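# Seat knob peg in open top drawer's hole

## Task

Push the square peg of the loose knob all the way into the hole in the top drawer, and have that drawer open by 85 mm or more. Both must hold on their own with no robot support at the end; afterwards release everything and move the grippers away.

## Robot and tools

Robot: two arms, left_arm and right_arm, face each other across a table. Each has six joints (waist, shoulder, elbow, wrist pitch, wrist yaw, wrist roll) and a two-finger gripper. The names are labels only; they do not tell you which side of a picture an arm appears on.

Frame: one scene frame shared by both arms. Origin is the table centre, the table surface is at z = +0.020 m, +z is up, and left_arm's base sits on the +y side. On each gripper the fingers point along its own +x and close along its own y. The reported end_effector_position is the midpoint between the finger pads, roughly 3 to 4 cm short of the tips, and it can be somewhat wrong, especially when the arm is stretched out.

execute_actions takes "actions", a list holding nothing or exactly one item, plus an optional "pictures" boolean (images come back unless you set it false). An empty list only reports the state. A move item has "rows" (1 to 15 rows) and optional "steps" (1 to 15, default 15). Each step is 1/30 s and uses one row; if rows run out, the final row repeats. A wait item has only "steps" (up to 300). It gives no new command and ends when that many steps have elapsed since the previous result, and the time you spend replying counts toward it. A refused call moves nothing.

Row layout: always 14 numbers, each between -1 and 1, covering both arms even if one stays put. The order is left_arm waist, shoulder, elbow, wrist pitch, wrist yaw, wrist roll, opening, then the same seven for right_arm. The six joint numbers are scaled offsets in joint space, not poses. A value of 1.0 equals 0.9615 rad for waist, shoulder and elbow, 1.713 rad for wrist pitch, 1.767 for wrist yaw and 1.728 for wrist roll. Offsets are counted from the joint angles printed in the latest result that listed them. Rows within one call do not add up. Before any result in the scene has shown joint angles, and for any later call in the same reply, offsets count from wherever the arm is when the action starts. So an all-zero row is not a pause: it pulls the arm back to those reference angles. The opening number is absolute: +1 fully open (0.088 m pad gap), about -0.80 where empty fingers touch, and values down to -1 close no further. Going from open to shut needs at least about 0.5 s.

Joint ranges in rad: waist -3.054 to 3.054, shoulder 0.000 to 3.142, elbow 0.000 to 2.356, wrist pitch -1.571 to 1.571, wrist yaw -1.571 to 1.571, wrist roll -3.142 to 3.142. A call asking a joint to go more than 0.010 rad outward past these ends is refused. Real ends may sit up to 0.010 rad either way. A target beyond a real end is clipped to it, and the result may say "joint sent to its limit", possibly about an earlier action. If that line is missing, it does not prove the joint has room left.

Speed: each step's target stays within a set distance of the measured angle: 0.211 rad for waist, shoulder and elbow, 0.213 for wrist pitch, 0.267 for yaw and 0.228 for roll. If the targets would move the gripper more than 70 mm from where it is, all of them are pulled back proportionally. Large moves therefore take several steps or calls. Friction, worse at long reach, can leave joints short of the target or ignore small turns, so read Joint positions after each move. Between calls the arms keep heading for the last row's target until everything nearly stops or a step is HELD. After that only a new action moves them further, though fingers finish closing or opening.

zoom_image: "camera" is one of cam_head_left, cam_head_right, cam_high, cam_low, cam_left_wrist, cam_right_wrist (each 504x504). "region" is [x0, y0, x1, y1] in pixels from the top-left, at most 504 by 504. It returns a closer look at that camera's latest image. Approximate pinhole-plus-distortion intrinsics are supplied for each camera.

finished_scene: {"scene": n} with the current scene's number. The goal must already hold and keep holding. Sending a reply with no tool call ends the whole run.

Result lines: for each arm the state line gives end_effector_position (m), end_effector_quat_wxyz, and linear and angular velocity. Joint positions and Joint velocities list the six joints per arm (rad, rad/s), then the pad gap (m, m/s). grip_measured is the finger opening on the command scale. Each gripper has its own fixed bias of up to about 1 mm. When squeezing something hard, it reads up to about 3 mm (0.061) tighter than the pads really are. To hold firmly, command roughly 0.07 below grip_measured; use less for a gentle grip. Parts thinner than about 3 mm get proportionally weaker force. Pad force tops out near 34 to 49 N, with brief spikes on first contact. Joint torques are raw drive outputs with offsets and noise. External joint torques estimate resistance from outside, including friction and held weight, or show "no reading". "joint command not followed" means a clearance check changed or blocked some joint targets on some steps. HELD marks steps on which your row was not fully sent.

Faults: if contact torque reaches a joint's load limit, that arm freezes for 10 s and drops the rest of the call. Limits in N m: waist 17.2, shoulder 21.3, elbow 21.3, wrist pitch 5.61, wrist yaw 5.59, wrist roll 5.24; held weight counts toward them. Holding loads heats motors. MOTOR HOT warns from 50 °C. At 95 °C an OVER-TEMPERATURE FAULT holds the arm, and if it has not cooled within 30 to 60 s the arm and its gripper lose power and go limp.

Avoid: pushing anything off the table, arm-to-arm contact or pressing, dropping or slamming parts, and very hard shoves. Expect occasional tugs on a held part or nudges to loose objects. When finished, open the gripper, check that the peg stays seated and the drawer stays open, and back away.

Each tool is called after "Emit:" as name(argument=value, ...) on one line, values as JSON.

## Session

Emit:
execute_actions(actions=[])

Scene clock: 0.00 s of 4500.00 s.
left_arm: end_effector_position=(+0.1676, +0.2107, +0.4408) grip_measured=+1.000 end_effector_quat_wxyz=(+0.703, -0.016, -0.014, -0.711) end_effector_velocity=(+0.004, +0.000, +0.000) end_effector_angular_velocity=(+0.003, +0.008, +0.024) | right_arm: end_effector_position=(-0.0718, -0.1284, +0.4659) grip_measured=+1.000 end_effector_quat_wxyz=(+0.715, +0.022, -0.019, +0.698) end_effector_velocity=(+0.002, -0.002, +0.002) end_effector_angular_velocity=(+0.002, -0.007, -0.010)
Joint positions: left_arm=[-0.004  0.858  0.645  0.256 -0.006 -0.001  0.088] | right_arm=[-0.002  0.844  0.646  0.256 -0.004  0.004  0.088]
Joint velocities: left_arm=[ 0.002 -0.002  0.002 -0.007 -0.022 -0.007  0.   ] | right_arm=[-0.002 -0.007  0.002 -0.007  0.007 -0.007  0.   ]
Joint torques (N m, as the arm reports them, + toward a larger angle): no reading
External joint torques (N m, as the arm's controller estimates them; a push from outside toward a larger angle lowers the number): no reading
Heat: left arm: hottest shoulder 27 °C (+0.0 °C/min); right arm: hottest shoulder 30 °C (+0.0 °C/min).

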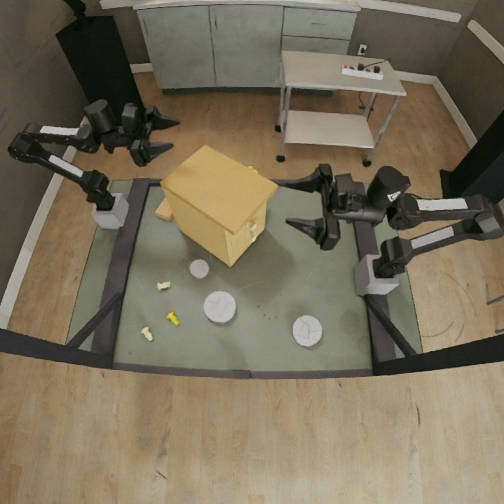

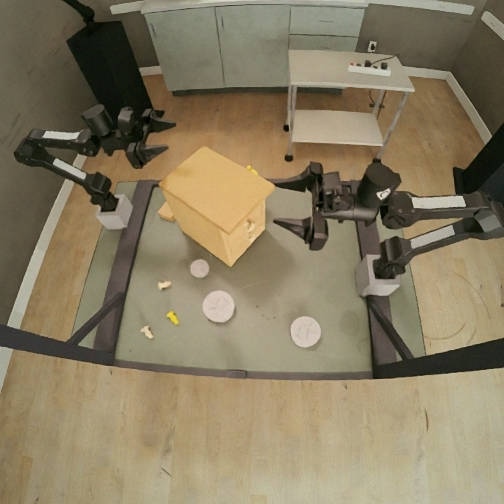

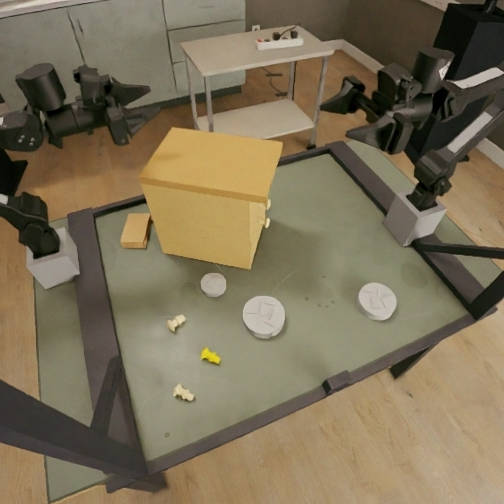

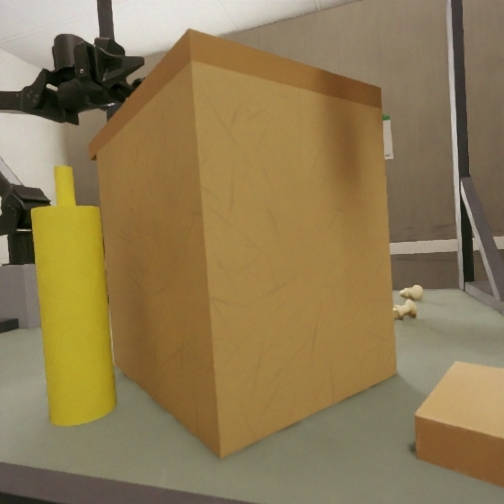

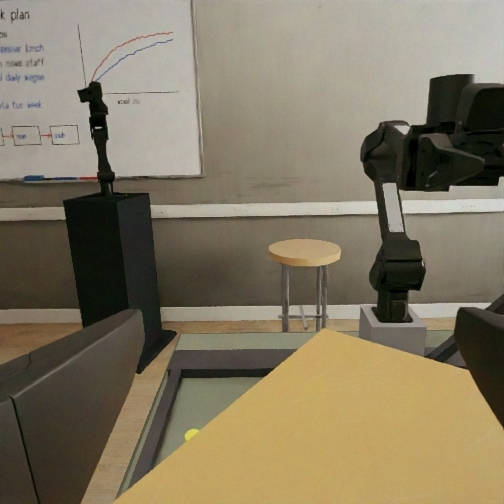

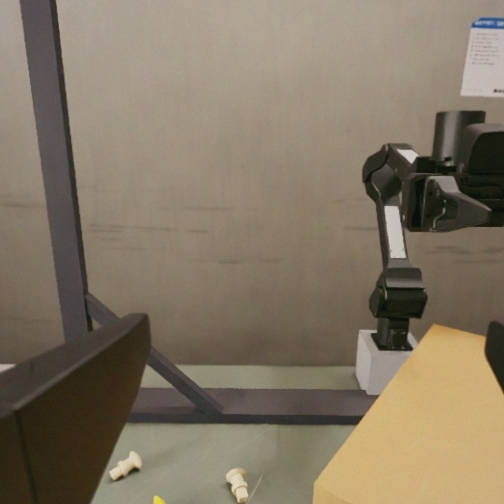

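Emit:
execute_actions(actions=[{"rows":[[-1,0.2,0.5,-0.4,0,0,0,0.35,0.2,-0.49,0.715,0.53,0,0.4]]}], pictures=false)

Emit:
execute_actions(actions=[{"steps":20}], pictures=false)

Emit:
execute_actions(actions=[{"rows":[[-0.03,0.945,0.5,-0.453,0,0,0.4,0,0.69,0,0,0,0,0.4]]}], pictures=false)

Emit:
execute_actions(actions=[{"steps":30}])

Scene clock: 12.57 s of 4500.00 s.
left_arm: end_effector_position=(-0.0723, +0.3014, +0.4576) grip_measured=+0.008 end_effector_quat_wxyz=(+0.363, +0.157, +0.061, -0.917) end_effector_velocity=(-0.391, +0.420, -0.081) end_effector_angular_velocity=(+0.232, -0.254, -1.708) | right_arm: end_effector_position=(-0.0452, -0.1657, +0.3546) grip_measured=+0.406 end_effector_quat_wxyz=(+0.874, +0.084, -0.015, +0.478) end_effector_velocity=(+0.075, -0.091, +0.266) end_effector_angular_velocity=(+1.598, +0.593, -0.535)
Joint positions: left_arm=[-0.814  1.045  1.114 -0.408 -0.011 -0.001  0.039] | right_arm=[0.326 1.039 0.183 1.024 0.87  0.004 0.059]
Joint velocities: left_arm=[-1.731  0.085 -0.002 -0.256 -0.022 -0.007 -0.003] | right_arm=[ 0.051 -0.002 -0.002  1.707  0.593 -0.007 -0.002]
Joint torques (N m, as the arm reports them, + toward a larger angle): left_arm=[-0.33 -2.52  8.13  1.77  0.24  0.03] | right_arm=[ 0.4  -1.78  5.83  1.29  0.05  0.02]
External joint torques (N m, as the arm's controller estimates them; a push from outside toward a larger angle lowers the number): left_arm=[-0.36  1.1   0.85 -0.09  0.26  0.02] | right_arm=[ 0.28  0.01  0.52 -0.02  0.12  0.02]
Heat: left arm: hottest elbow 29 °C (+9.5 °C/min); right arm: hottest shoulder 30 °C (+0.0 °C/min).
Steps of this call (steps 1 to 90: nothing new was sent; then 9.07 s passed at rest; steps 91 to 105: all 15 steps of this action). Readings (joint positions):
91: left_arm=[-0.022 0.879 0.670 0.215 -0.019 -0.001] | right_arm=[0.012 0.858 0.631 0.287 0.032 0.004]
92: left_arm=[-0.072 0.915 0.723 0.155 -0.019 -0.001] | right_arm=[0.047 0.876 0.608 0.341 0.083 0.004]
94: left_arm=[-0.186 0.997 0.837 0.042 -0.013 -0.001] | right_arm=[0.127 0.929 0.543 0.415 0.184 0.004]
98: left_arm=[-0.403 1.046 1.019 -0.177 -0.011 -0.001] | right_arm=[0.288 1.018 0.328 0.623 0.449 0.004]
105: the state above

Scene clock: 13.23 s of 4500.00 s.
left_arm: end_effector_position=(-0.1033, +0.3410, +0.4537) grip_measured=+0.003 end_effector_quat_wxyz=(+0.290, +0.171, +0.053, -0.940) end_effector_velocity=(-0.000, +0.002, -0.002) end_effector_angular_velocity=(+0.012, -0.001, -0.007) | right_arm: end_effector_position=(-0.0310, -0.1968, +0.4187) grip_measured=+0.403 end_effector_quat_wxyz=(+0.847, +0.303, -0.050, +0.434) end_effector_velocity=(-0.002, +0.001, +0.001) end_effector_angular_velocity=(-0.003, -0.018, +0.013)
Joint positions: left_arm=[-0.962  1.05   1.117 -0.426 -0.004 -0.001  0.039] | right_arm=[0.331 1.037 0.181 1.476 0.93  0.004 0.059]
Joint velocities: left_arm=[-0.002 -0.002 -0.002 -0.007  0.007 -0.007 -0.   ] | right_arm=[-0.002 -0.007 -0.002 -0.007 -0.022 -0.007 -0.   ]
Joint torques (N m, as the arm reports them, + toward a larger angle): left_arm=[-0.34 -2.52  8.17  1.57 -0.08 -0.02] | right_arm=[ 0.33 -1.17  5.22  1.04 -0.24  0.  ]
External joint torques (N m, as the arm's controller estimates them; a push from outside toward a larger angle lowers the number): left_arm=[-0.34  0.61  1.33 -0.17 -0.08 -0.03] | right_arm=[0.32 0.33 0.04 0.08 0.07 0.02]
Heat: left arm: hottest elbow 29 °C (+9.1 °C/min); right arm: hottest elbow 30 °C (+0.0 °C/min).
Steps of this call (steps 1 to 20: the robot went on to your last target). Readings (joint positions):
1: left_arm=[-0.867 1.048 1.114 -0.414 -0.007 -0.001] | right_arm=[0.327 1.039 0.183 1.081 0.888 0.004]
2: left_arm=[-0.905 1.050 1.114 -0.417 -0.004 -0.001] | right_arm=[0.328 1.039 0.183 1.138 0.901 0.004]
4: left_arm=[-0.942 1.050 1.114 -0.422 -0.004 -0.001] | right_arm=[0.330 1.039 0.182 1.257 0.916 0.004]
8: left_arm=[-0.957 1.050 1.117 -0.425 -0.004 -0.001] | right_arm=[0.330 1.037 0.182 1.426 0.927 0.004]
20: the state above

Scene clock: 13.73 s of 4500.00 s.
left_arm: end_effector_position=(-0.1440, +0.3248, +0.2739) grip_measured=+0.395 end_effector_quat_wxyz=(+0.219, +0.608, +0.177, -0.742) end_effector_velocity=(-0.007, -0.007, -0.581) end_effector_angular_velocity=(+1.041, -1.662, +0.009) | right_arm: end_effector_position=(-0.0501, -0.1356, +0.2628) grip_measured=+0.403 end_effector_quat_wxyz=(+0.890, -0.013, +0.004, +0.455) end_effector_velocity=(-0.002, +0.004, -0.031) end_effector_angular_velocity=(-0.109, -0.038, +0.020)
Joint positions: left_arm=[-0.987  1.803  1.586 -1.154 -0.004 -0.001  0.058] | right_arm=[0.33  1.683 0.182 1.471 0.931 0.004 0.059]
Joint velocities: left_arm=[-0.002  1.634  0.061 -0.388 -0.022 -0.007  0.001] | right_arm=[-0.002  0.129 -0.002  0.022 -0.022 -0.007 -0.   ]
Joint torques (N m, as the arm reports them, + toward a larger angle): left_arm=[-0.55 -5.45  6.92  0.5   0.03 -0.01] | right_arm=[ 0.05 -2.89  3.36  1.54  0.01  0.02]
External joint torques (N m, as the arm's controller estimates them; a push from outside toward a larger angle lowers the number): left_arm=[-0.52  2.19  1.14 -0.09  0.04 -0.01] | right_arm=[ 0.05  1.16  0.19  0.05 -0.01  0.01]
Heat: left arm: hottest elbow 29 °C (+8.7 °C/min); right arm: hottest shoulder 30 °C (+0.0 °C/min).
Steps of this call (steps 1 to 15: all 15 steps of this action). Readings (joint positions):
1: left_arm=[-0.964 1.076 1.147 -0.479 -0.004 -0.001] | right_arm=[0.331 1.063 0.181 1.489 0.932 0.004]
2: left_arm=[-0.970 1.119 1.208 -0.544 -0.004 -0.001] | right_arm=[0.330 1.109 0.184 1.497 0.933 0.004]
4: left_arm=[-0.981 1.232 1.336 -0.644 -0.004 -0.001] | right_arm=[0.330 1.231 0.186 1.475 0.931 0.004]
8: left_arm=[-0.987 1.454 1.535 -0.871 -0.004 -0.001] | right_arm=[0.330 1.466 0.185 1.474 0.931 0.004]
15: the state above

Scene clock: 14.73 s of 4500.00 s.
left_arm: end_effector_position=(-0.1402, +0.3274, +0.2204) grip_measured=+0.397 end_effector_quat_wxyz=(+0.201, +0.676, +0.197, -0.681) end_effector_velocity=(+0.002, +0.001, +0.000) end_effector_angular_velocity=(-0.002, -0.010, +0.020) | right_arm: end_effector_position=(-0.0501, -0.1354, +0.2598) grip_measured=+0.403 end_effector_quat_wxyz=(+0.890, -0.019, +0.004, +0.455) end_effector_velocity=(+0.000, +0.000, -0.000) end_effector_angular_velocity=(-0.002, -0.005, +0.005)
Joint positions: left_arm=[-0.987  1.957  1.594 -1.199 -0.004 -0.001  0.058] | right_arm=[0.33  1.695 0.182 1.472 0.931 0.004 0.059]
Joint velocities: left_arm=[-0.002 -0.002 -0.002 -0.007 -0.007 -0.022  0.   ] | right_arm=[-0.002  0.002 -0.002  0.007 -0.007 -0.007 -0.   ]
Joint torques (N m, as the arm reports them, + toward a larger angle): left_arm=[-0.36 -7.05  6.22  0.25  0.02 -0.01] | right_arm=[ 0.04 -2.74  3.25  1.51  0.02  0.03]
External joint torques (N m, as the arm's controller estimates them; a push from outside toward a larger angle lowers the number): left_arm=[-0.38  1.44  0.57 -0.09  0.04 -0.01] | right_arm=[ 0.04  1.11  0.28  0.09 -0.01  0.02]
Heat: left arm: hottest elbow 29 °C (+8.1 °C/min); right arm: hottest shoulder 30 °C (+0.0 °C/min).
Steps of this call (steps 1 to 30: the robot went on to your last target). Readings (joint positions):
1: left_arm=[-0.987 1.852 1.587 -1.165 -0.004 -0.001] | right_arm=[0.330 1.686 0.182 1.471 0.931 0.004]
2: left_arm=[-0.987 1.893 1.587 -1.175 -0.004 -0.001] | right_arm=[0.330 1.689 0.182 1.471 0.931 0.004]
4: left_arm=[-0.987 1.946 1.586 -1.191 -0.004 -0.001] | right_arm=[0.330 1.692 0.182 1.471 0.931 0.004]
8: left_arm=[-0.987 1.958 1.590 -1.198 -0.004 -0.001] | right_arm=[0.330 1.694 0.182 1.472 0.931 0.004]
30: the state above
All arms were judged still, so your last target was given up. Only a new action makes them travel on or press farther. Fingers that are still opening or closing keep moving.

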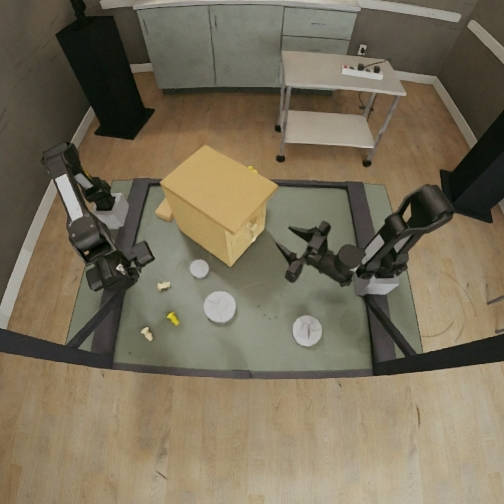

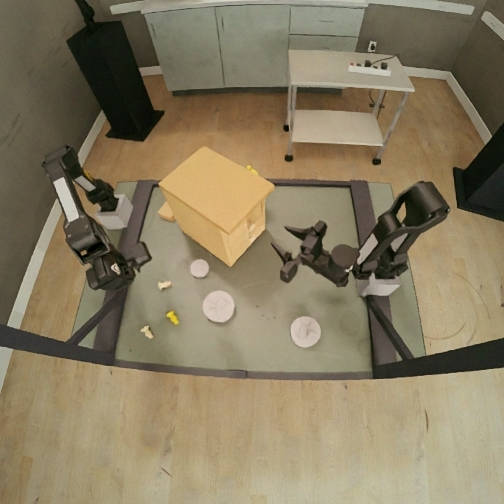

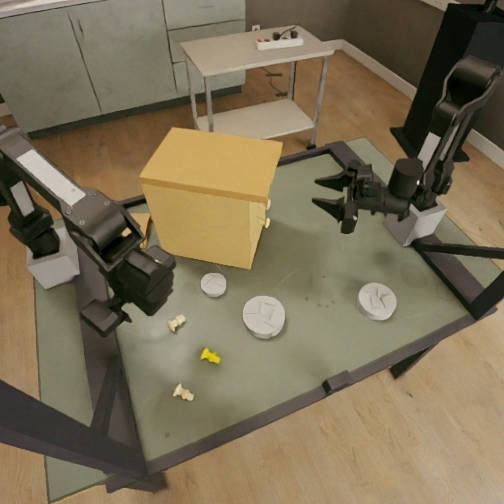

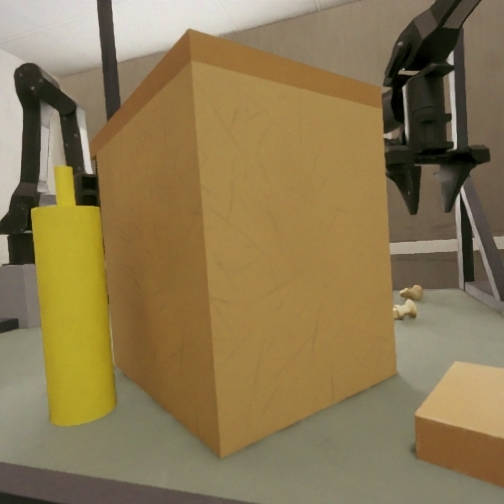

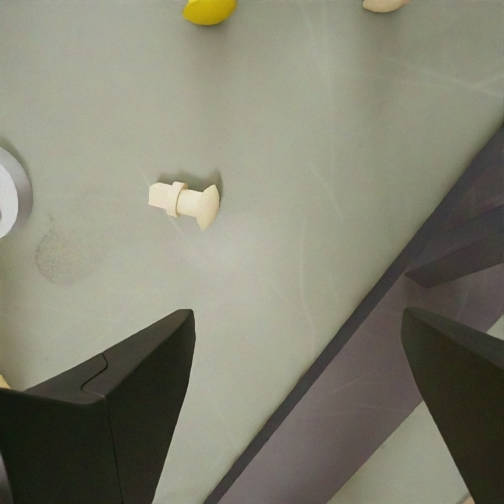

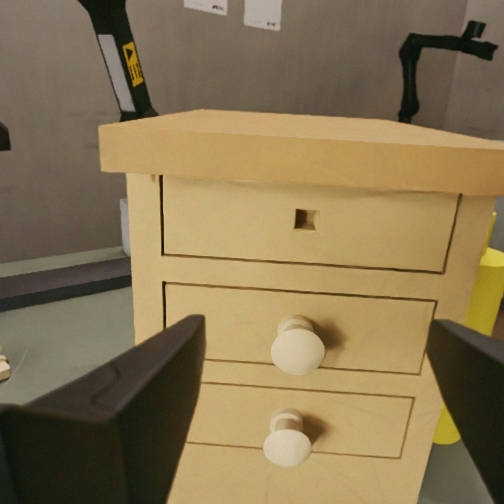

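Tilt up to see all.

Emit:
execute_actions(actions=[{"rows":[[0,0,0,0.16,0,0,0.4,0,0,0,0,0,0,0.4]]}])

Emit:
zoom_image(camera="cam_left_wrist", region=[120,60,460,400])

Emit:
zoom_image(camera="cam_right_wrist", region=[220,190,400,390])

Scene clock: 19.47 s of 4500.00 s.
left_arm: end_effector_position=(-0.1885, +0.2965, +0.2281) grip_measured=+0.397 end_effector_quat_wxyz=(+0.226, +0.580, +0.169, -0.765) end_effector_velocity=(+0.002, +0.001, -0.002) end_effector_angular_velocity=(+0.006, -0.011, +0.021) | right_arm: end_effector_position=(-0.0501, -0.1354, +0.2598) grip_measured=+0.403 end_effector_quat_wxyz=(+0.890, -0.019, +0.004, +0.455) end_effector_velocity=(+0.000, +0.000, +0.001) end_effector_angular_velocity=(-0.006, -0.015, +0.005)
Joint positions: left_arm=[-0.987  1.957  1.592 -0.931 -0.004 -0.001  0.058] | right_arm=[0.33  1.695 0.182 1.472 0.931 0.004 0.059]
Joint velocities: left_arm=[-0.002  0.002 -0.002 -0.007 -0.007 -0.022 -0.   ] | right_arm=[-0.002 -0.002 -0.002  0.007 -0.007 -0.022 -0.   ]
Joint torques (N m, as the arm reports them, + toward a larger angle): left_arm=[ 0.09 -7.55  6.44  1.08 -0.02 -0.01] | right_arm=[ 0.   -3.27  3.36  1.21  0.03  0.02]
External joint torques (N m, as the arm's controller estimates them; a push from outside toward a larger angle lowers the number): left_arm=[ 0.11  1.34  0.36  0.29 -0.02 -0.01] | right_arm=[ 0.    0.62  0.37 -0.21  0.01  0.01]
Heat: left arm: hottest elbow 30 °C (+9.2 °C/min); right arm: hottest shoulder 30 °C (+0.0 °C/min).
Steps of this call (steps 1 to 90: nothing new was sent; then 1.23 s passed at rest; steps 91 to 105: all 15 steps of this action). Readings (joint positions):
91: left_arm=[-0.987 1.957 1.593 -1.178 -0.004 -0.001] | right_arm=[0.330 1.695 0.182 1.472 0.931 0.004]
92: left_arm=[-0.987 1.957 1.591 -1.113 -0.004 -0.001] | right_arm=[0.330 1.695 0.182 1.472 0.931 0.004]
94: left_arm=[-0.987 1.957 1.591 -1.004 -0.004 -0.001] | right_arm=[0.330 1.695 0.182 1.472 0.931 0.004]
98: left_arm=[-0.987 1.957 1.592 -0.946 -0.004 -0.001] | right_arm=[0.330 1.695 0.182 1.472 0.931 0.004]
105: the state above

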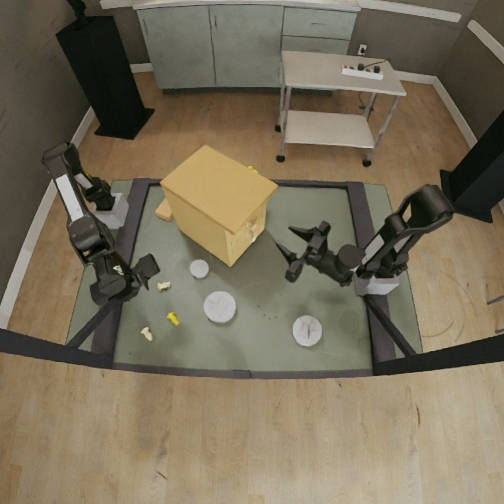

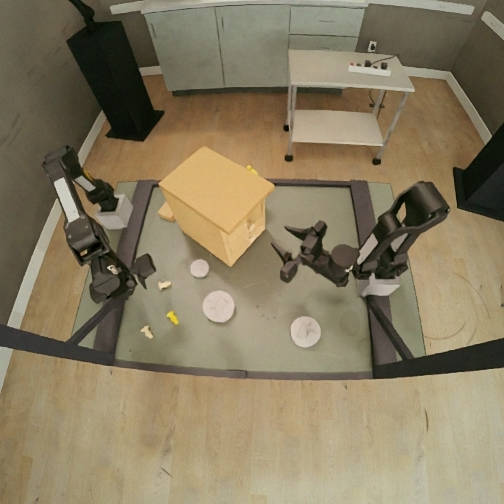

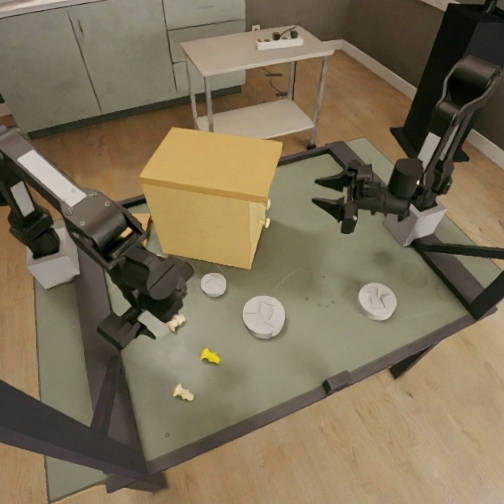

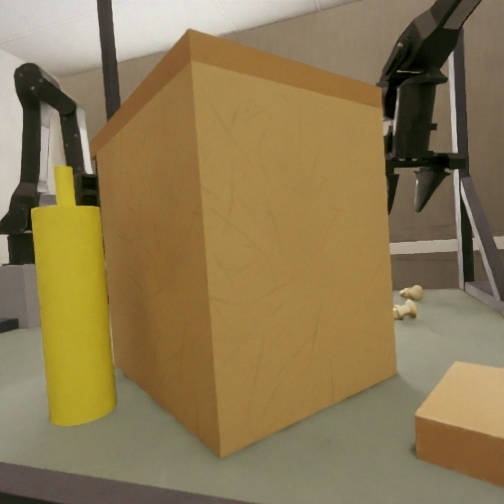

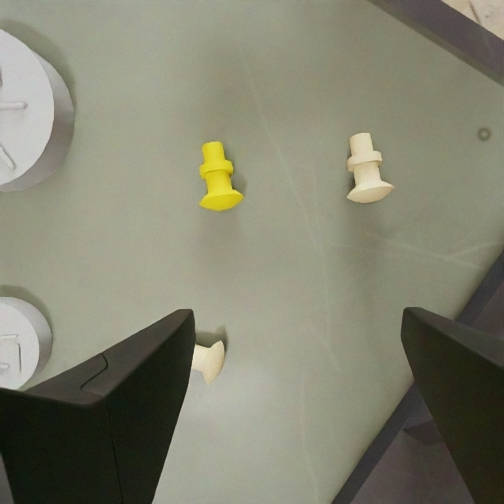

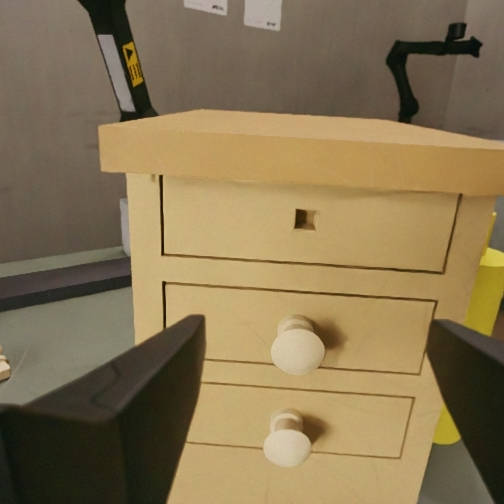

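Region (120, 60, 460, 400) of cam_left_wrist's 504x504 image, scaled by 1.482, with more detail than that image has.

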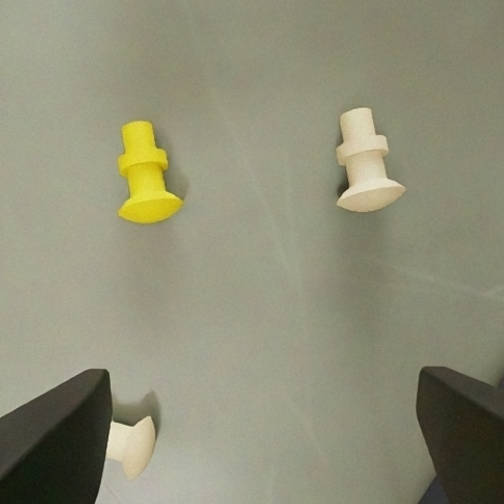

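Region (220, 190, 400, 390) of cam_right_wrist's 504x504 image, scaled by 2.520, with more detail than that image has; it fills the left 454 columns of this view, and the rest is white.

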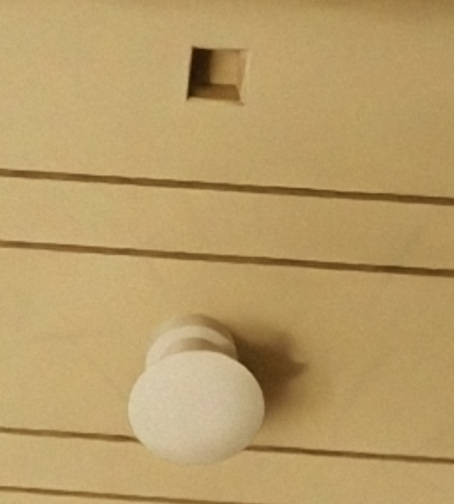

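Emit:
execute_actions(actions=[{"rows":[[-0.11,0.627,0.585,-0.06,0,-0.145,0,0,0,0,0,0,0,0.4]]}], pictures=false)

Emit:
execute_actions(actions=[{"steps":20}])

Scene clock: 34.33 s of 4500.00 s.
left_arm: end_effector_position=(-0.2852, +0.3000, +0.1080) grip_measured=+0.005 end_effector_quat_wxyz=(+0.251, +0.624, +0.239, -0.701) end_effector_velocity=(+0.036, -0.007, -0.130) end_effector_angular_velocity=(+0.098, -0.237, +0.075) | right_arm: end_effector_position=(-0.0501, -0.1354, +0.2598) grip_measured=+0.403 end_effector_quat_wxyz=(+0.890, -0.019, +0.004, +0.455) end_effector_velocity=(+0.001, +0.001, +0.001) end_effector_angular_velocity=(-0.002, -0.005, +0.000)
Joint positions: left_arm=[-1.095  2.553  2.126 -1.034 -0.006 -0.248  0.039] | right_arm=[0.33  1.695 0.182 1.472 0.931 0.004 0.059]
Joint velocities: left_arm=[ 0.037  0.266  0.002  0.007 -0.022 -0.037 -0.001] | right_arm=[-0.007 -0.007  0.002 -0.007 -0.007 -0.007 -0.   ]
Joint torques (N m, as the arm reports them, + toward a larger angle): left_arm=[  0.02 -11.49   9.12   0.62   0.1   -0.09] | right_arm=[ 0.   -3.27  3.35  1.21  0.04  0.02]
External joint torques (N m, as the arm's controller estimates them; a push from outside toward a larger angle lowers the number): left_arm=[ 0.2   3.41  1.71 -0.09  0.13 -0.09] | right_arm=[ 0.04  0.61  0.36 -0.21  0.01  0.01]
Heat: left arm: hottest shoulder 32 °C (+8.7 °C/min); right arm: hottest shoulder 30 °C (+0.0 °C/min).
Steps of this call (steps 1 to 15: the robot went on to your last target; steps 16 to 90: nothing new was sent; then 11.37 s passed at rest; steps 91 to 105: all 15 steps of this action). Readings (joint positions):
91: left_arm=[-0.992 1.983 1.622 -0.962 -0.006 -0.046] | right_arm=[0.330 1.695 0.182 1.472 0.931 0.004]
92: left_arm=[-1.006 2.026 1.683 -0.989 -0.007 -0.109] | right_arm=[0.330 1.695 0.182 1.472 0.931 0.004]
94: left_arm=[-1.047 2.129 1.809 -0.994 -0.007 -0.181] | right_arm=[0.330 1.695 0.182 1.472 0.931 0.004]
98: left_arm=[-1.100 2.348 2.035 -1.021 -0.006 -0.233] | right_arm=[0.330 1.695 0.182 1.472 0.931 0.004]
105: the state above

Scene clock: 35.00 s of 4500.00 s.
left_arm: end_effector_position=(-0.2899, +0.2965, +0.1111) grip_measured=+0.003 end_effector_quat_wxyz=(+0.253, +0.617, +0.239, -0.706) end_effector_velocity=(+0.003, +0.004, +0.002) end_effector_angular_velocity=(+0.015, -0.012, +0.004) | right_arm: end_effector_position=(-0.0501, -0.1354, +0.2598) grip_measured=+0.403 end_effector_quat_wxyz=(+0.890, -0.019, +0.004, +0.455) end_effector_velocity=(-0.001, +0.000, -0.001) end_effector_angular_velocity=(-0.003, +0.004, +0.010)
Joint positions: left_arm=[-1.094  2.561  2.151 -1.034 -0.006 -0.249  0.039] | right_arm=[0.33  1.695 0.182 1.472 0.931 0.004 0.059]
Joint velocities: left_arm=[-0.002 -0.007 -0.002 -0.022  0.007 -0.007 -0.   ] | right_arm=[ 0.002 -0.002 -0.002 -0.007 -0.007  0.007  0.   ]
Joint torques (N m, as the arm reports them, + toward a larger angle): left_arm=[  0.26 -10.13   6.32   0.67   0.05  -0.11] | right_arm=[ 0.01 -3.27  3.35  1.21  0.04  0.02]
External joint torques (N m, as the arm's controller estimates them; a push from outside toward a larger angle lowers the number): left_arm=[ 0.25  2.09  0.44  0.13  0.08 -0.11] | right_arm=[ 0.01  0.59  0.38 -0.2   0.01  0.01]
Heat: left arm: hottest shoulder 32 °C (+8.6 °C/min); right arm: hottest shoulder 30 °C (+0.0 °C/min).
Steps of this call (steps 1 to 20: the robot went on to your last target). Readings (joint positions):
1: left_arm=[-1.094 2.559 2.127 -1.034 -0.006 -0.248] | right_arm=[0.330 1.695 0.182 1.472 0.931 0.004]
2: left_arm=[-1.094 2.561 2.129 -1.034 -0.006 -0.249] | right_arm=[0.330 1.695 0.182 1.472 0.931 0.004]
4: left_arm=[-1.094 2.561 2.137 -1.034 -0.006 -0.249] | right_arm=[0.330 1.695 0.182 1.472 0.931 0.004]
8: left_arm=[-1.094 2.561 2.151 -1.034 -0.006 -0.249] | right_arm=[0.330 1.695 0.182 1.472 0.931 0.004]
20: the state above

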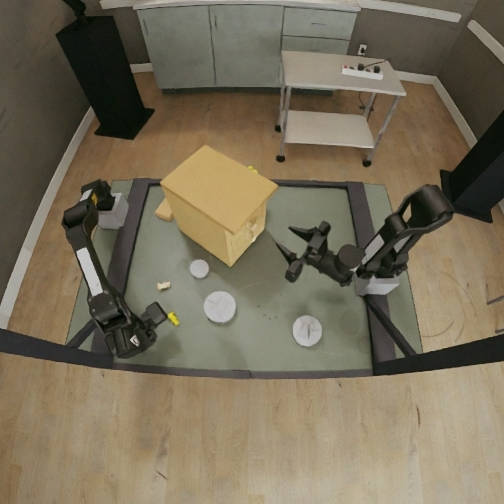

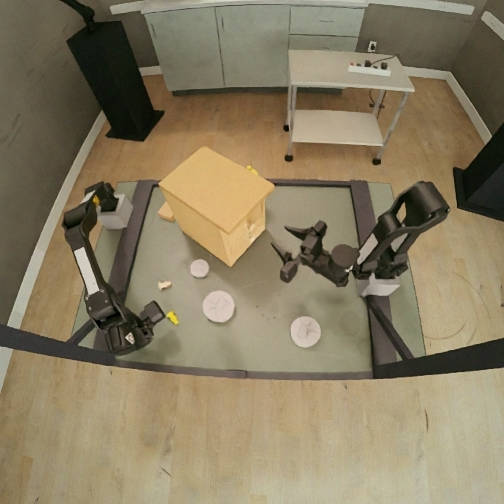

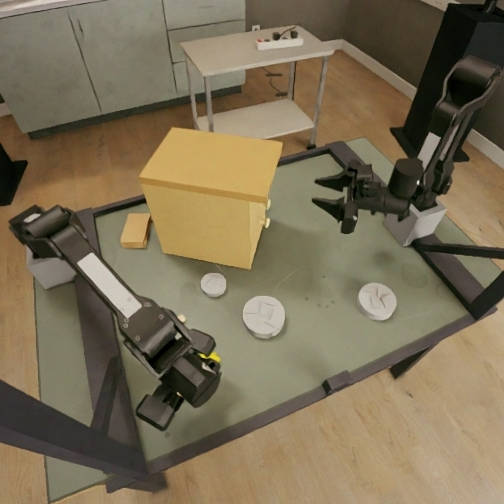

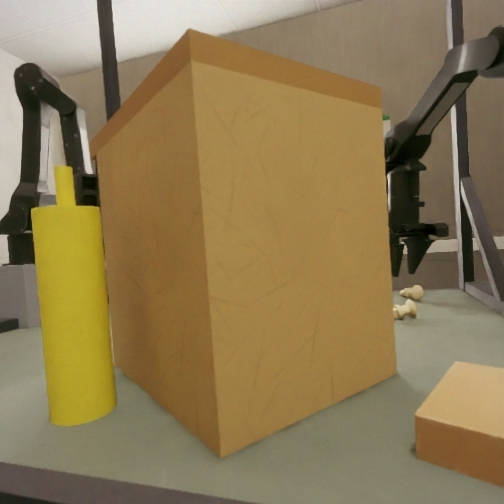

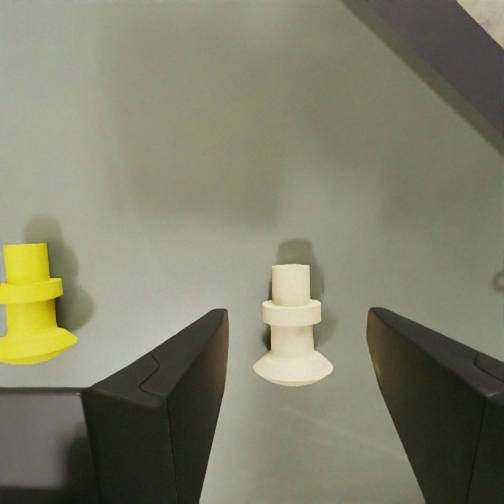

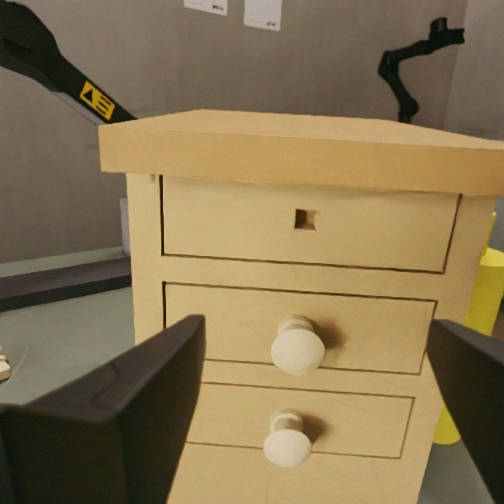

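Emit:
zoom_image(camera="cam_left_wrist", region=[0,200,360,400])

Emit:
zoom_image(camera="cam_high", region=[150,300,240,390])

Emit:
zoom_image(camera="cam_low", region=[385,275,435,325])

Region (0, 200, 360, 400) of cam_left_wrist's 504x504 image, scaled by 1.400, with more detail than that image has.

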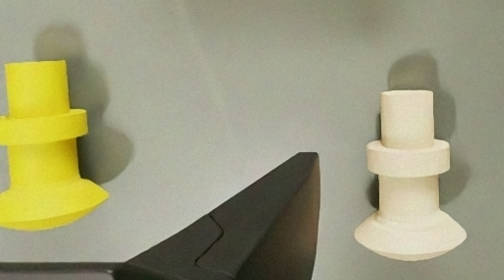

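Region (150, 300, 240, 390) of cam_high's 504x504 image, scaled by 5.600, with more detail than that image has.

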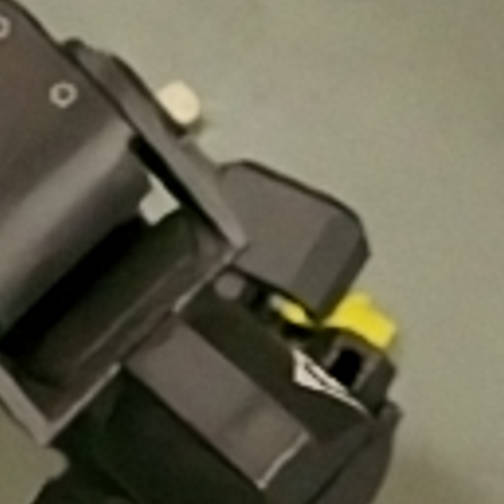

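Region (385, 275, 435, 325) of cam_low's 504x504 image, scaled by 10.080, with more detail than that image has.

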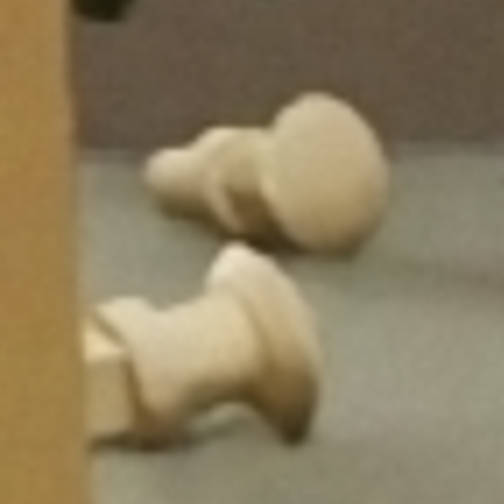

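Emit:
execute_actions(actions=[{"rows":[[0.1,-0.2,-0.1,0,0,-0.1,0,0,0,0,0,0,0,0.4],[0.1,-0.2,-0.1,0,0,-0.1,0,0,0,0,0,0,0,0.4],[0.1,-0.2,-0.1,0,0,-0.2,0,0,0,0,0,0,0,0.4],[0.306,-0.43,-0.754,0.11,0,-0.585,0,0,0,0,0,0,0,0.4]]}], pictures=false)

Emit:
execute_actions(actions=[{"steps":20}])

Scene clock: 53.30 s of 4500.00 s.
left_arm: end_effector_position=(-0.1358, +0.2212, +0.1523) grip_measured=+0.003 end_effector_quat_wxyz=(+0.545, +0.388, +0.551, -0.498) end_effector_velocity=(+0.265, +0.313, -0.383) end_effector_angular_velocity=(+1.152, -0.766, +1.648) | right_arm: end_effector_position=(-0.0501, -0.1354, +0.2598) grip_measured=+0.403 end_effector_quat_wxyz=(+0.890, -0.019, +0.004, +0.455) end_effector_velocity=(+0.001, -0.000, -0.001) end_effector_angular_velocity=(-0.020, -0.020, -0.009)
Joint positions: left_arm=[-0.776  2.138  1.575 -0.852 -0.009 -1.001  0.039] | right_arm=[0.33  1.695 0.182 1.472 0.931 0.004 0.059]
Joint velocities: left_arm=[-0.081 -0.002 -1.409  0.037  0.007 -1.751 -0.   ] | right_arm=[-0.002  0.002  0.002 -0.007  0.007 -0.022 -0.   ]
Joint torques (N m, as the arm reports them, + toward a larger angle): left_arm=[-2.29 -7.06  3.46  0.73  0.06 -0.11] | right_arm=[ 0.   -3.26  3.37  1.21  0.04  0.02]
External joint torques (N m, as the arm's controller estimates them; a push from outside toward a larger angle lowers the number): left_arm=[-0.49  0.77 -1.15  0.25 -0.07 -0.13] | right_arm=[ 0.    0.59  0.38 -0.19  0.01  0.01]
Heat: left arm: hottest shoulder 39 °C (+13.5 °C/min); right arm: hottest shoulder 30 °C (+0.0 °C/min).
Steps of this call (steps 1 to 15: the robot went on to your last target; steps 16 to 90: nothing new was sent; then 14.80 s passed at rest; steps 91 to 105: all 15 steps of this action). Readings (joint positions):
91: left_arm=[-1.091 2.545 2.139 -1.026 -0.005 -0.277] | right_arm=[0.330 1.695 0.182 1.472 0.931 0.004]
92: left_arm=[-1.084 2.522 2.114 -1.032 -0.004 -0.316] | right_arm=[0.330 1.695 0.182 1.472 0.931 0.004]
94: left_arm=[-1.051 2.469 2.064 -1.019 -0.004 -0.414] | right_arm=[0.330 1.695 0.182 1.472 0.931 0.004]
98: left_arm=[-0.927 2.325 1.931 -0.914 -0.004 -0.573] | right_arm=[0.330 1.695 0.182 1.472 0.931 0.004]
105: the state above

Scene clock: 53.97 s of 4500.00 s.
left_arm: end_effector_position=(-0.1103, +0.2604, +0.1100) grip_measured=+0.003 end_effector_quat_wxyz=(+0.600, +0.377, +0.594, -0.380) end_effector_velocity=(+0.001, -0.001, +0.001) end_effector_angular_velocity=(-0.010, +0.000, +0.010) | right_arm: end_effector_position=(-0.0501, -0.1354, +0.2598) grip_measured=+0.403 end_effector_quat_wxyz=(+0.890, -0.019, +0.004, +0.455) end_effector_velocity=(+0.002, -0.002, -0.002) end_effector_angular_velocity=(-0.021, -0.011, -0.010)
Joint positions: left_arm=[-0.801  2.155  1.431 -0.845 -0.009 -1.257  0.039] | right_arm=[0.33  1.695 0.182 1.472 0.931 0.004 0.059]
Joint velocities: left_arm=[ 0.002 -0.007 -0.007  0.007 -0.007 -0.007 -0.   ] | right_arm=[-0.002 -0.007 -0.002 -0.022  0.007 -0.007 -0.   ]
Joint torques (N m, as the arm reports them, + toward a larger angle): left_arm=[ 0.12 -8.5   4.4   0.39  0.05 -0.12] | right_arm=[ 0.   -3.28  3.35  1.21  0.04  0.03]
External joint torques (N m, as the arm's controller estimates them; a push from outside toward a larger angle lowers the number): left_arm=[ 0.07  0.72 -0.65  0.12  0.12 -0.12] | right_arm=[ 0.    0.61  0.35 -0.21  0.02  0.01]
Heat: left arm: hottest shoulder 39 °C (+13.3 °C/min); right arm: hottest shoulder 30 °C (+0.0 °C/min).
Steps of this call (steps 1 to 20: the robot went on to your last target). Readings (joint positions):
1: left_arm=[-0.780 2.138 1.532 -0.851 -0.009 -1.063] | right_arm=[0.330 1.695 0.182 1.472 0.931 0.004]
2: left_arm=[-0.786 2.143 1.494 -0.852 -0.009 -1.120] | right_arm=[0.330 1.695 0.182 1.472 0.931 0.004]
4: left_arm=[-0.796 2.156 1.448 -0.853 -0.009 -1.192] | right_arm=[0.330 1.695 0.182 1.472 0.931 0.004]
8: left_arm=[-0.801 2.156 1.432 -0.846 -0.009 -1.242] | right_arm=[0.330 1.695 0.182 1.472 0.931 0.004]
20: the state above

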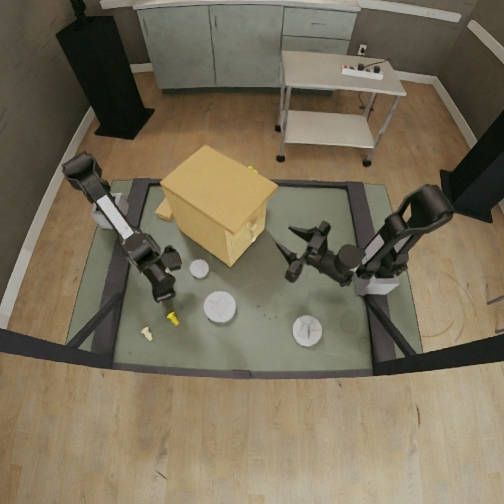

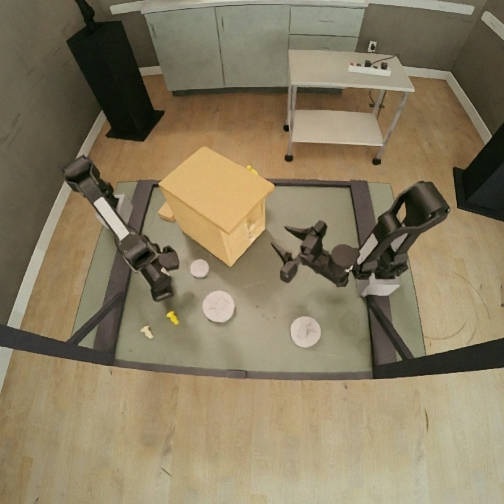

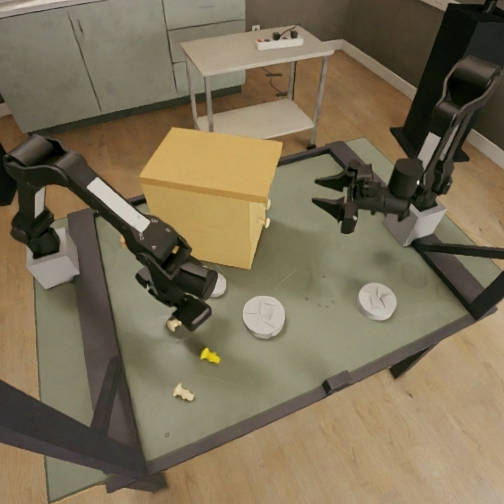

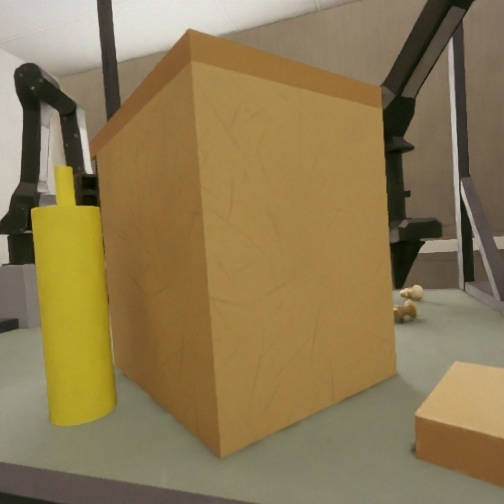

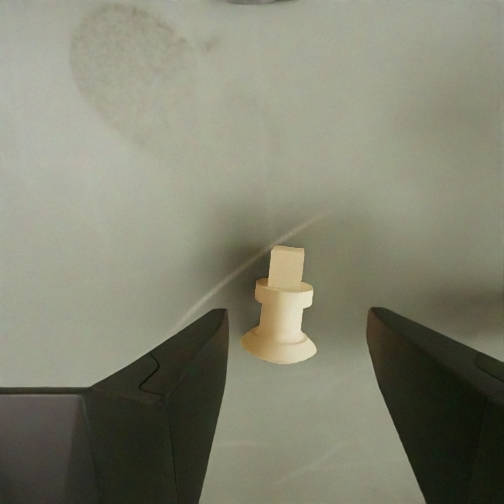

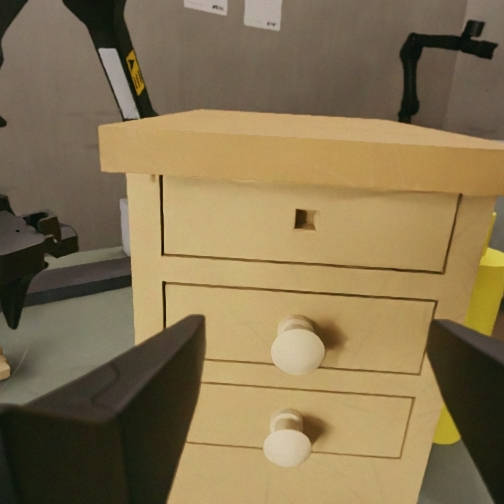

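Emit:
execute_actions(actions=[{"rows":[[0.012,0.045,-0.03,0.04,0,0.06,0,0,0,0,0,0,0,0.4],[0.012,0.045,-0.03,0.04,0,0.06,0,0,0,0,0,0,0,0.4],[0.012,0.045,-0.03,0.04,0,0.06,0,0,0,0,0,0,0,0.4],[0.012,0.09,-0.064,0.083,0,0.06,0,0,0,0,0,0,0,0.4]]}])

Scene clock: 65.90 s of 4500.00 s.
left_arm: end_effector_position=(-0.1069, +0.2589, +0.0676) grip_measured=+0.003 end_effector_quat_wxyz=(+0.582, +0.404, +0.576, -0.407) end_effector_velocity=(+0.000, +0.003, +0.000) end_effector_angular_velocity=(-0.000, -0.010, +0.000) | right_arm: end_effector_position=(-0.0501, -0.1354, +0.2598) grip_measured=+0.403 end_effector_quat_wxyz=(+0.890, -0.019, +0.004, +0.455) end_effector_velocity=(+0.002, -0.001, -0.001) end_effector_angular_velocity=(-0.003, +0.003, -0.010)
Joint positions: left_arm=[-0.793  2.235  1.372 -0.705 -0.009 -1.157  0.039] | right_arm=[0.33  1.695 0.182 1.472 0.931 0.004 0.059]
Joint velocities: left_arm=[-0.007 -0.002 -0.002 -0.007 -0.007 -0.007 -0.001] | right_arm=[-0.002 -0.002 -0.002 -0.007  0.007  0.007 -0.   ]
Joint torques (N m, as the arm reports them, + toward a larger angle): left_arm=[ 0.41 -7.15  4.41  0.51 -0.05  0.1 ] | right_arm=[ 0.   -3.27  3.36  1.21  0.04  0.02]
External joint torques (N m, as the arm's controller estimates them; a push from outside toward a larger angle lowers the number): left_arm=[ 0.51  2.13 -0.18  0.25  0.01  0.1 ] | right_arm=[-0.01  0.59  0.4  -0.2   0.01  0.01]
Heat: left arm: hottest shoulder 40 °C (+12.0 °C/min); right arm: hottest shoulder 30 °C (+0.0 °C/min).
Steps of this call (steps 1 to 15: the robot went on to your last target; steps 16 to 90: nothing new was sent; then 8.43 s passed at rest; steps 91 to 105: all 15 steps of this action). Readings (joint positions):
91: left_arm=[-0.801 2.157 1.427 -0.837 -0.009 -1.239] | right_arm=[0.330 1.695 0.182 1.472 0.931 0.004]
92: left_arm=[-0.800 2.159 1.423 -0.817 -0.009 -1.213] | right_arm=[0.330 1.695 0.182 1.472 0.931 0.004]
94: left_arm=[-0.796 2.175 1.413 -0.783 -0.009 -1.184] | right_arm=[0.330 1.695 0.182 1.472 0.931 0.004]
98: left_arm=[-0.793 2.220 1.383 -0.725 -0.009 -1.163] | right_arm=[0.330 1.695 0.182 1.472 0.931 0.004]
105: the state above

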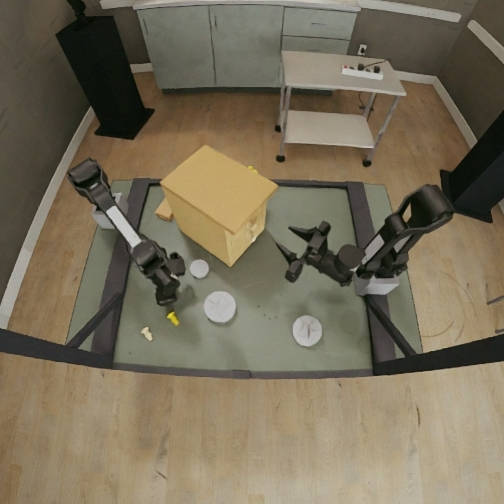

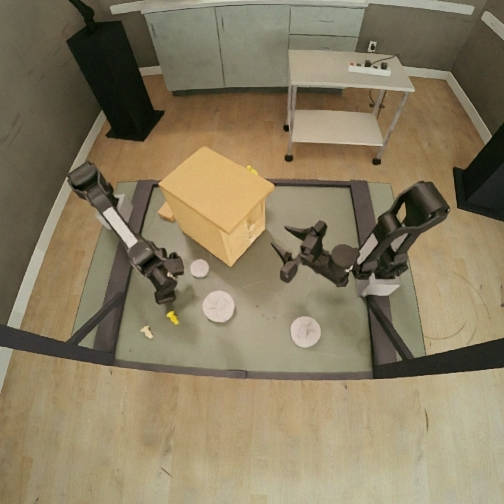

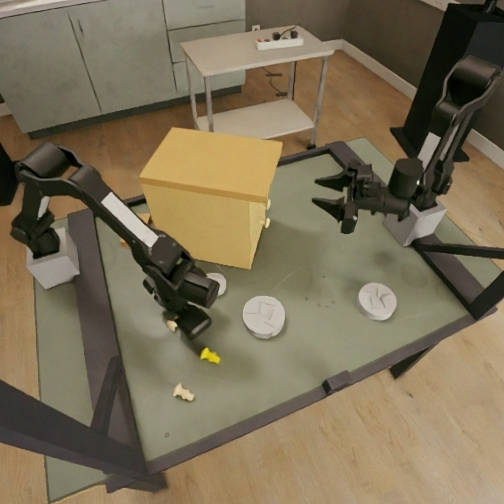

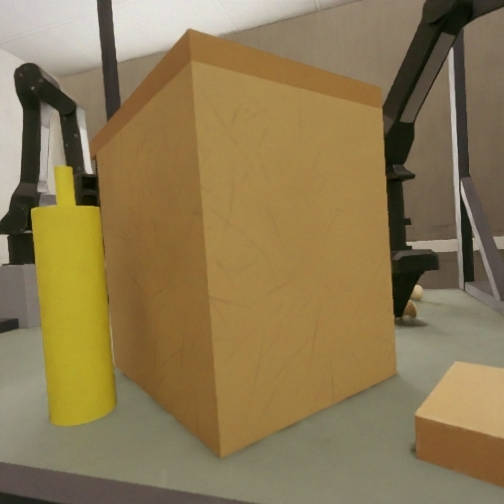

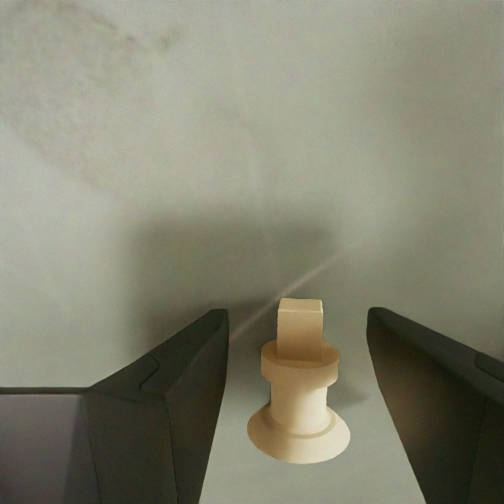

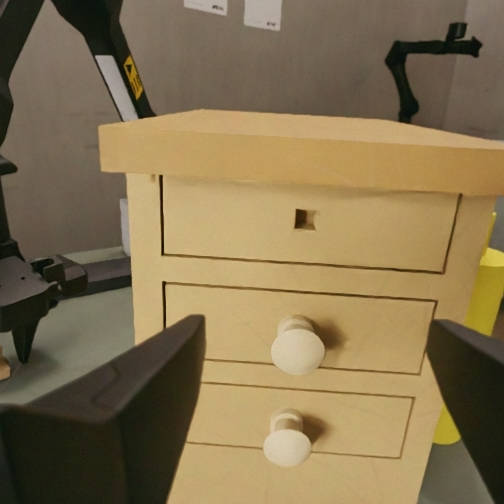

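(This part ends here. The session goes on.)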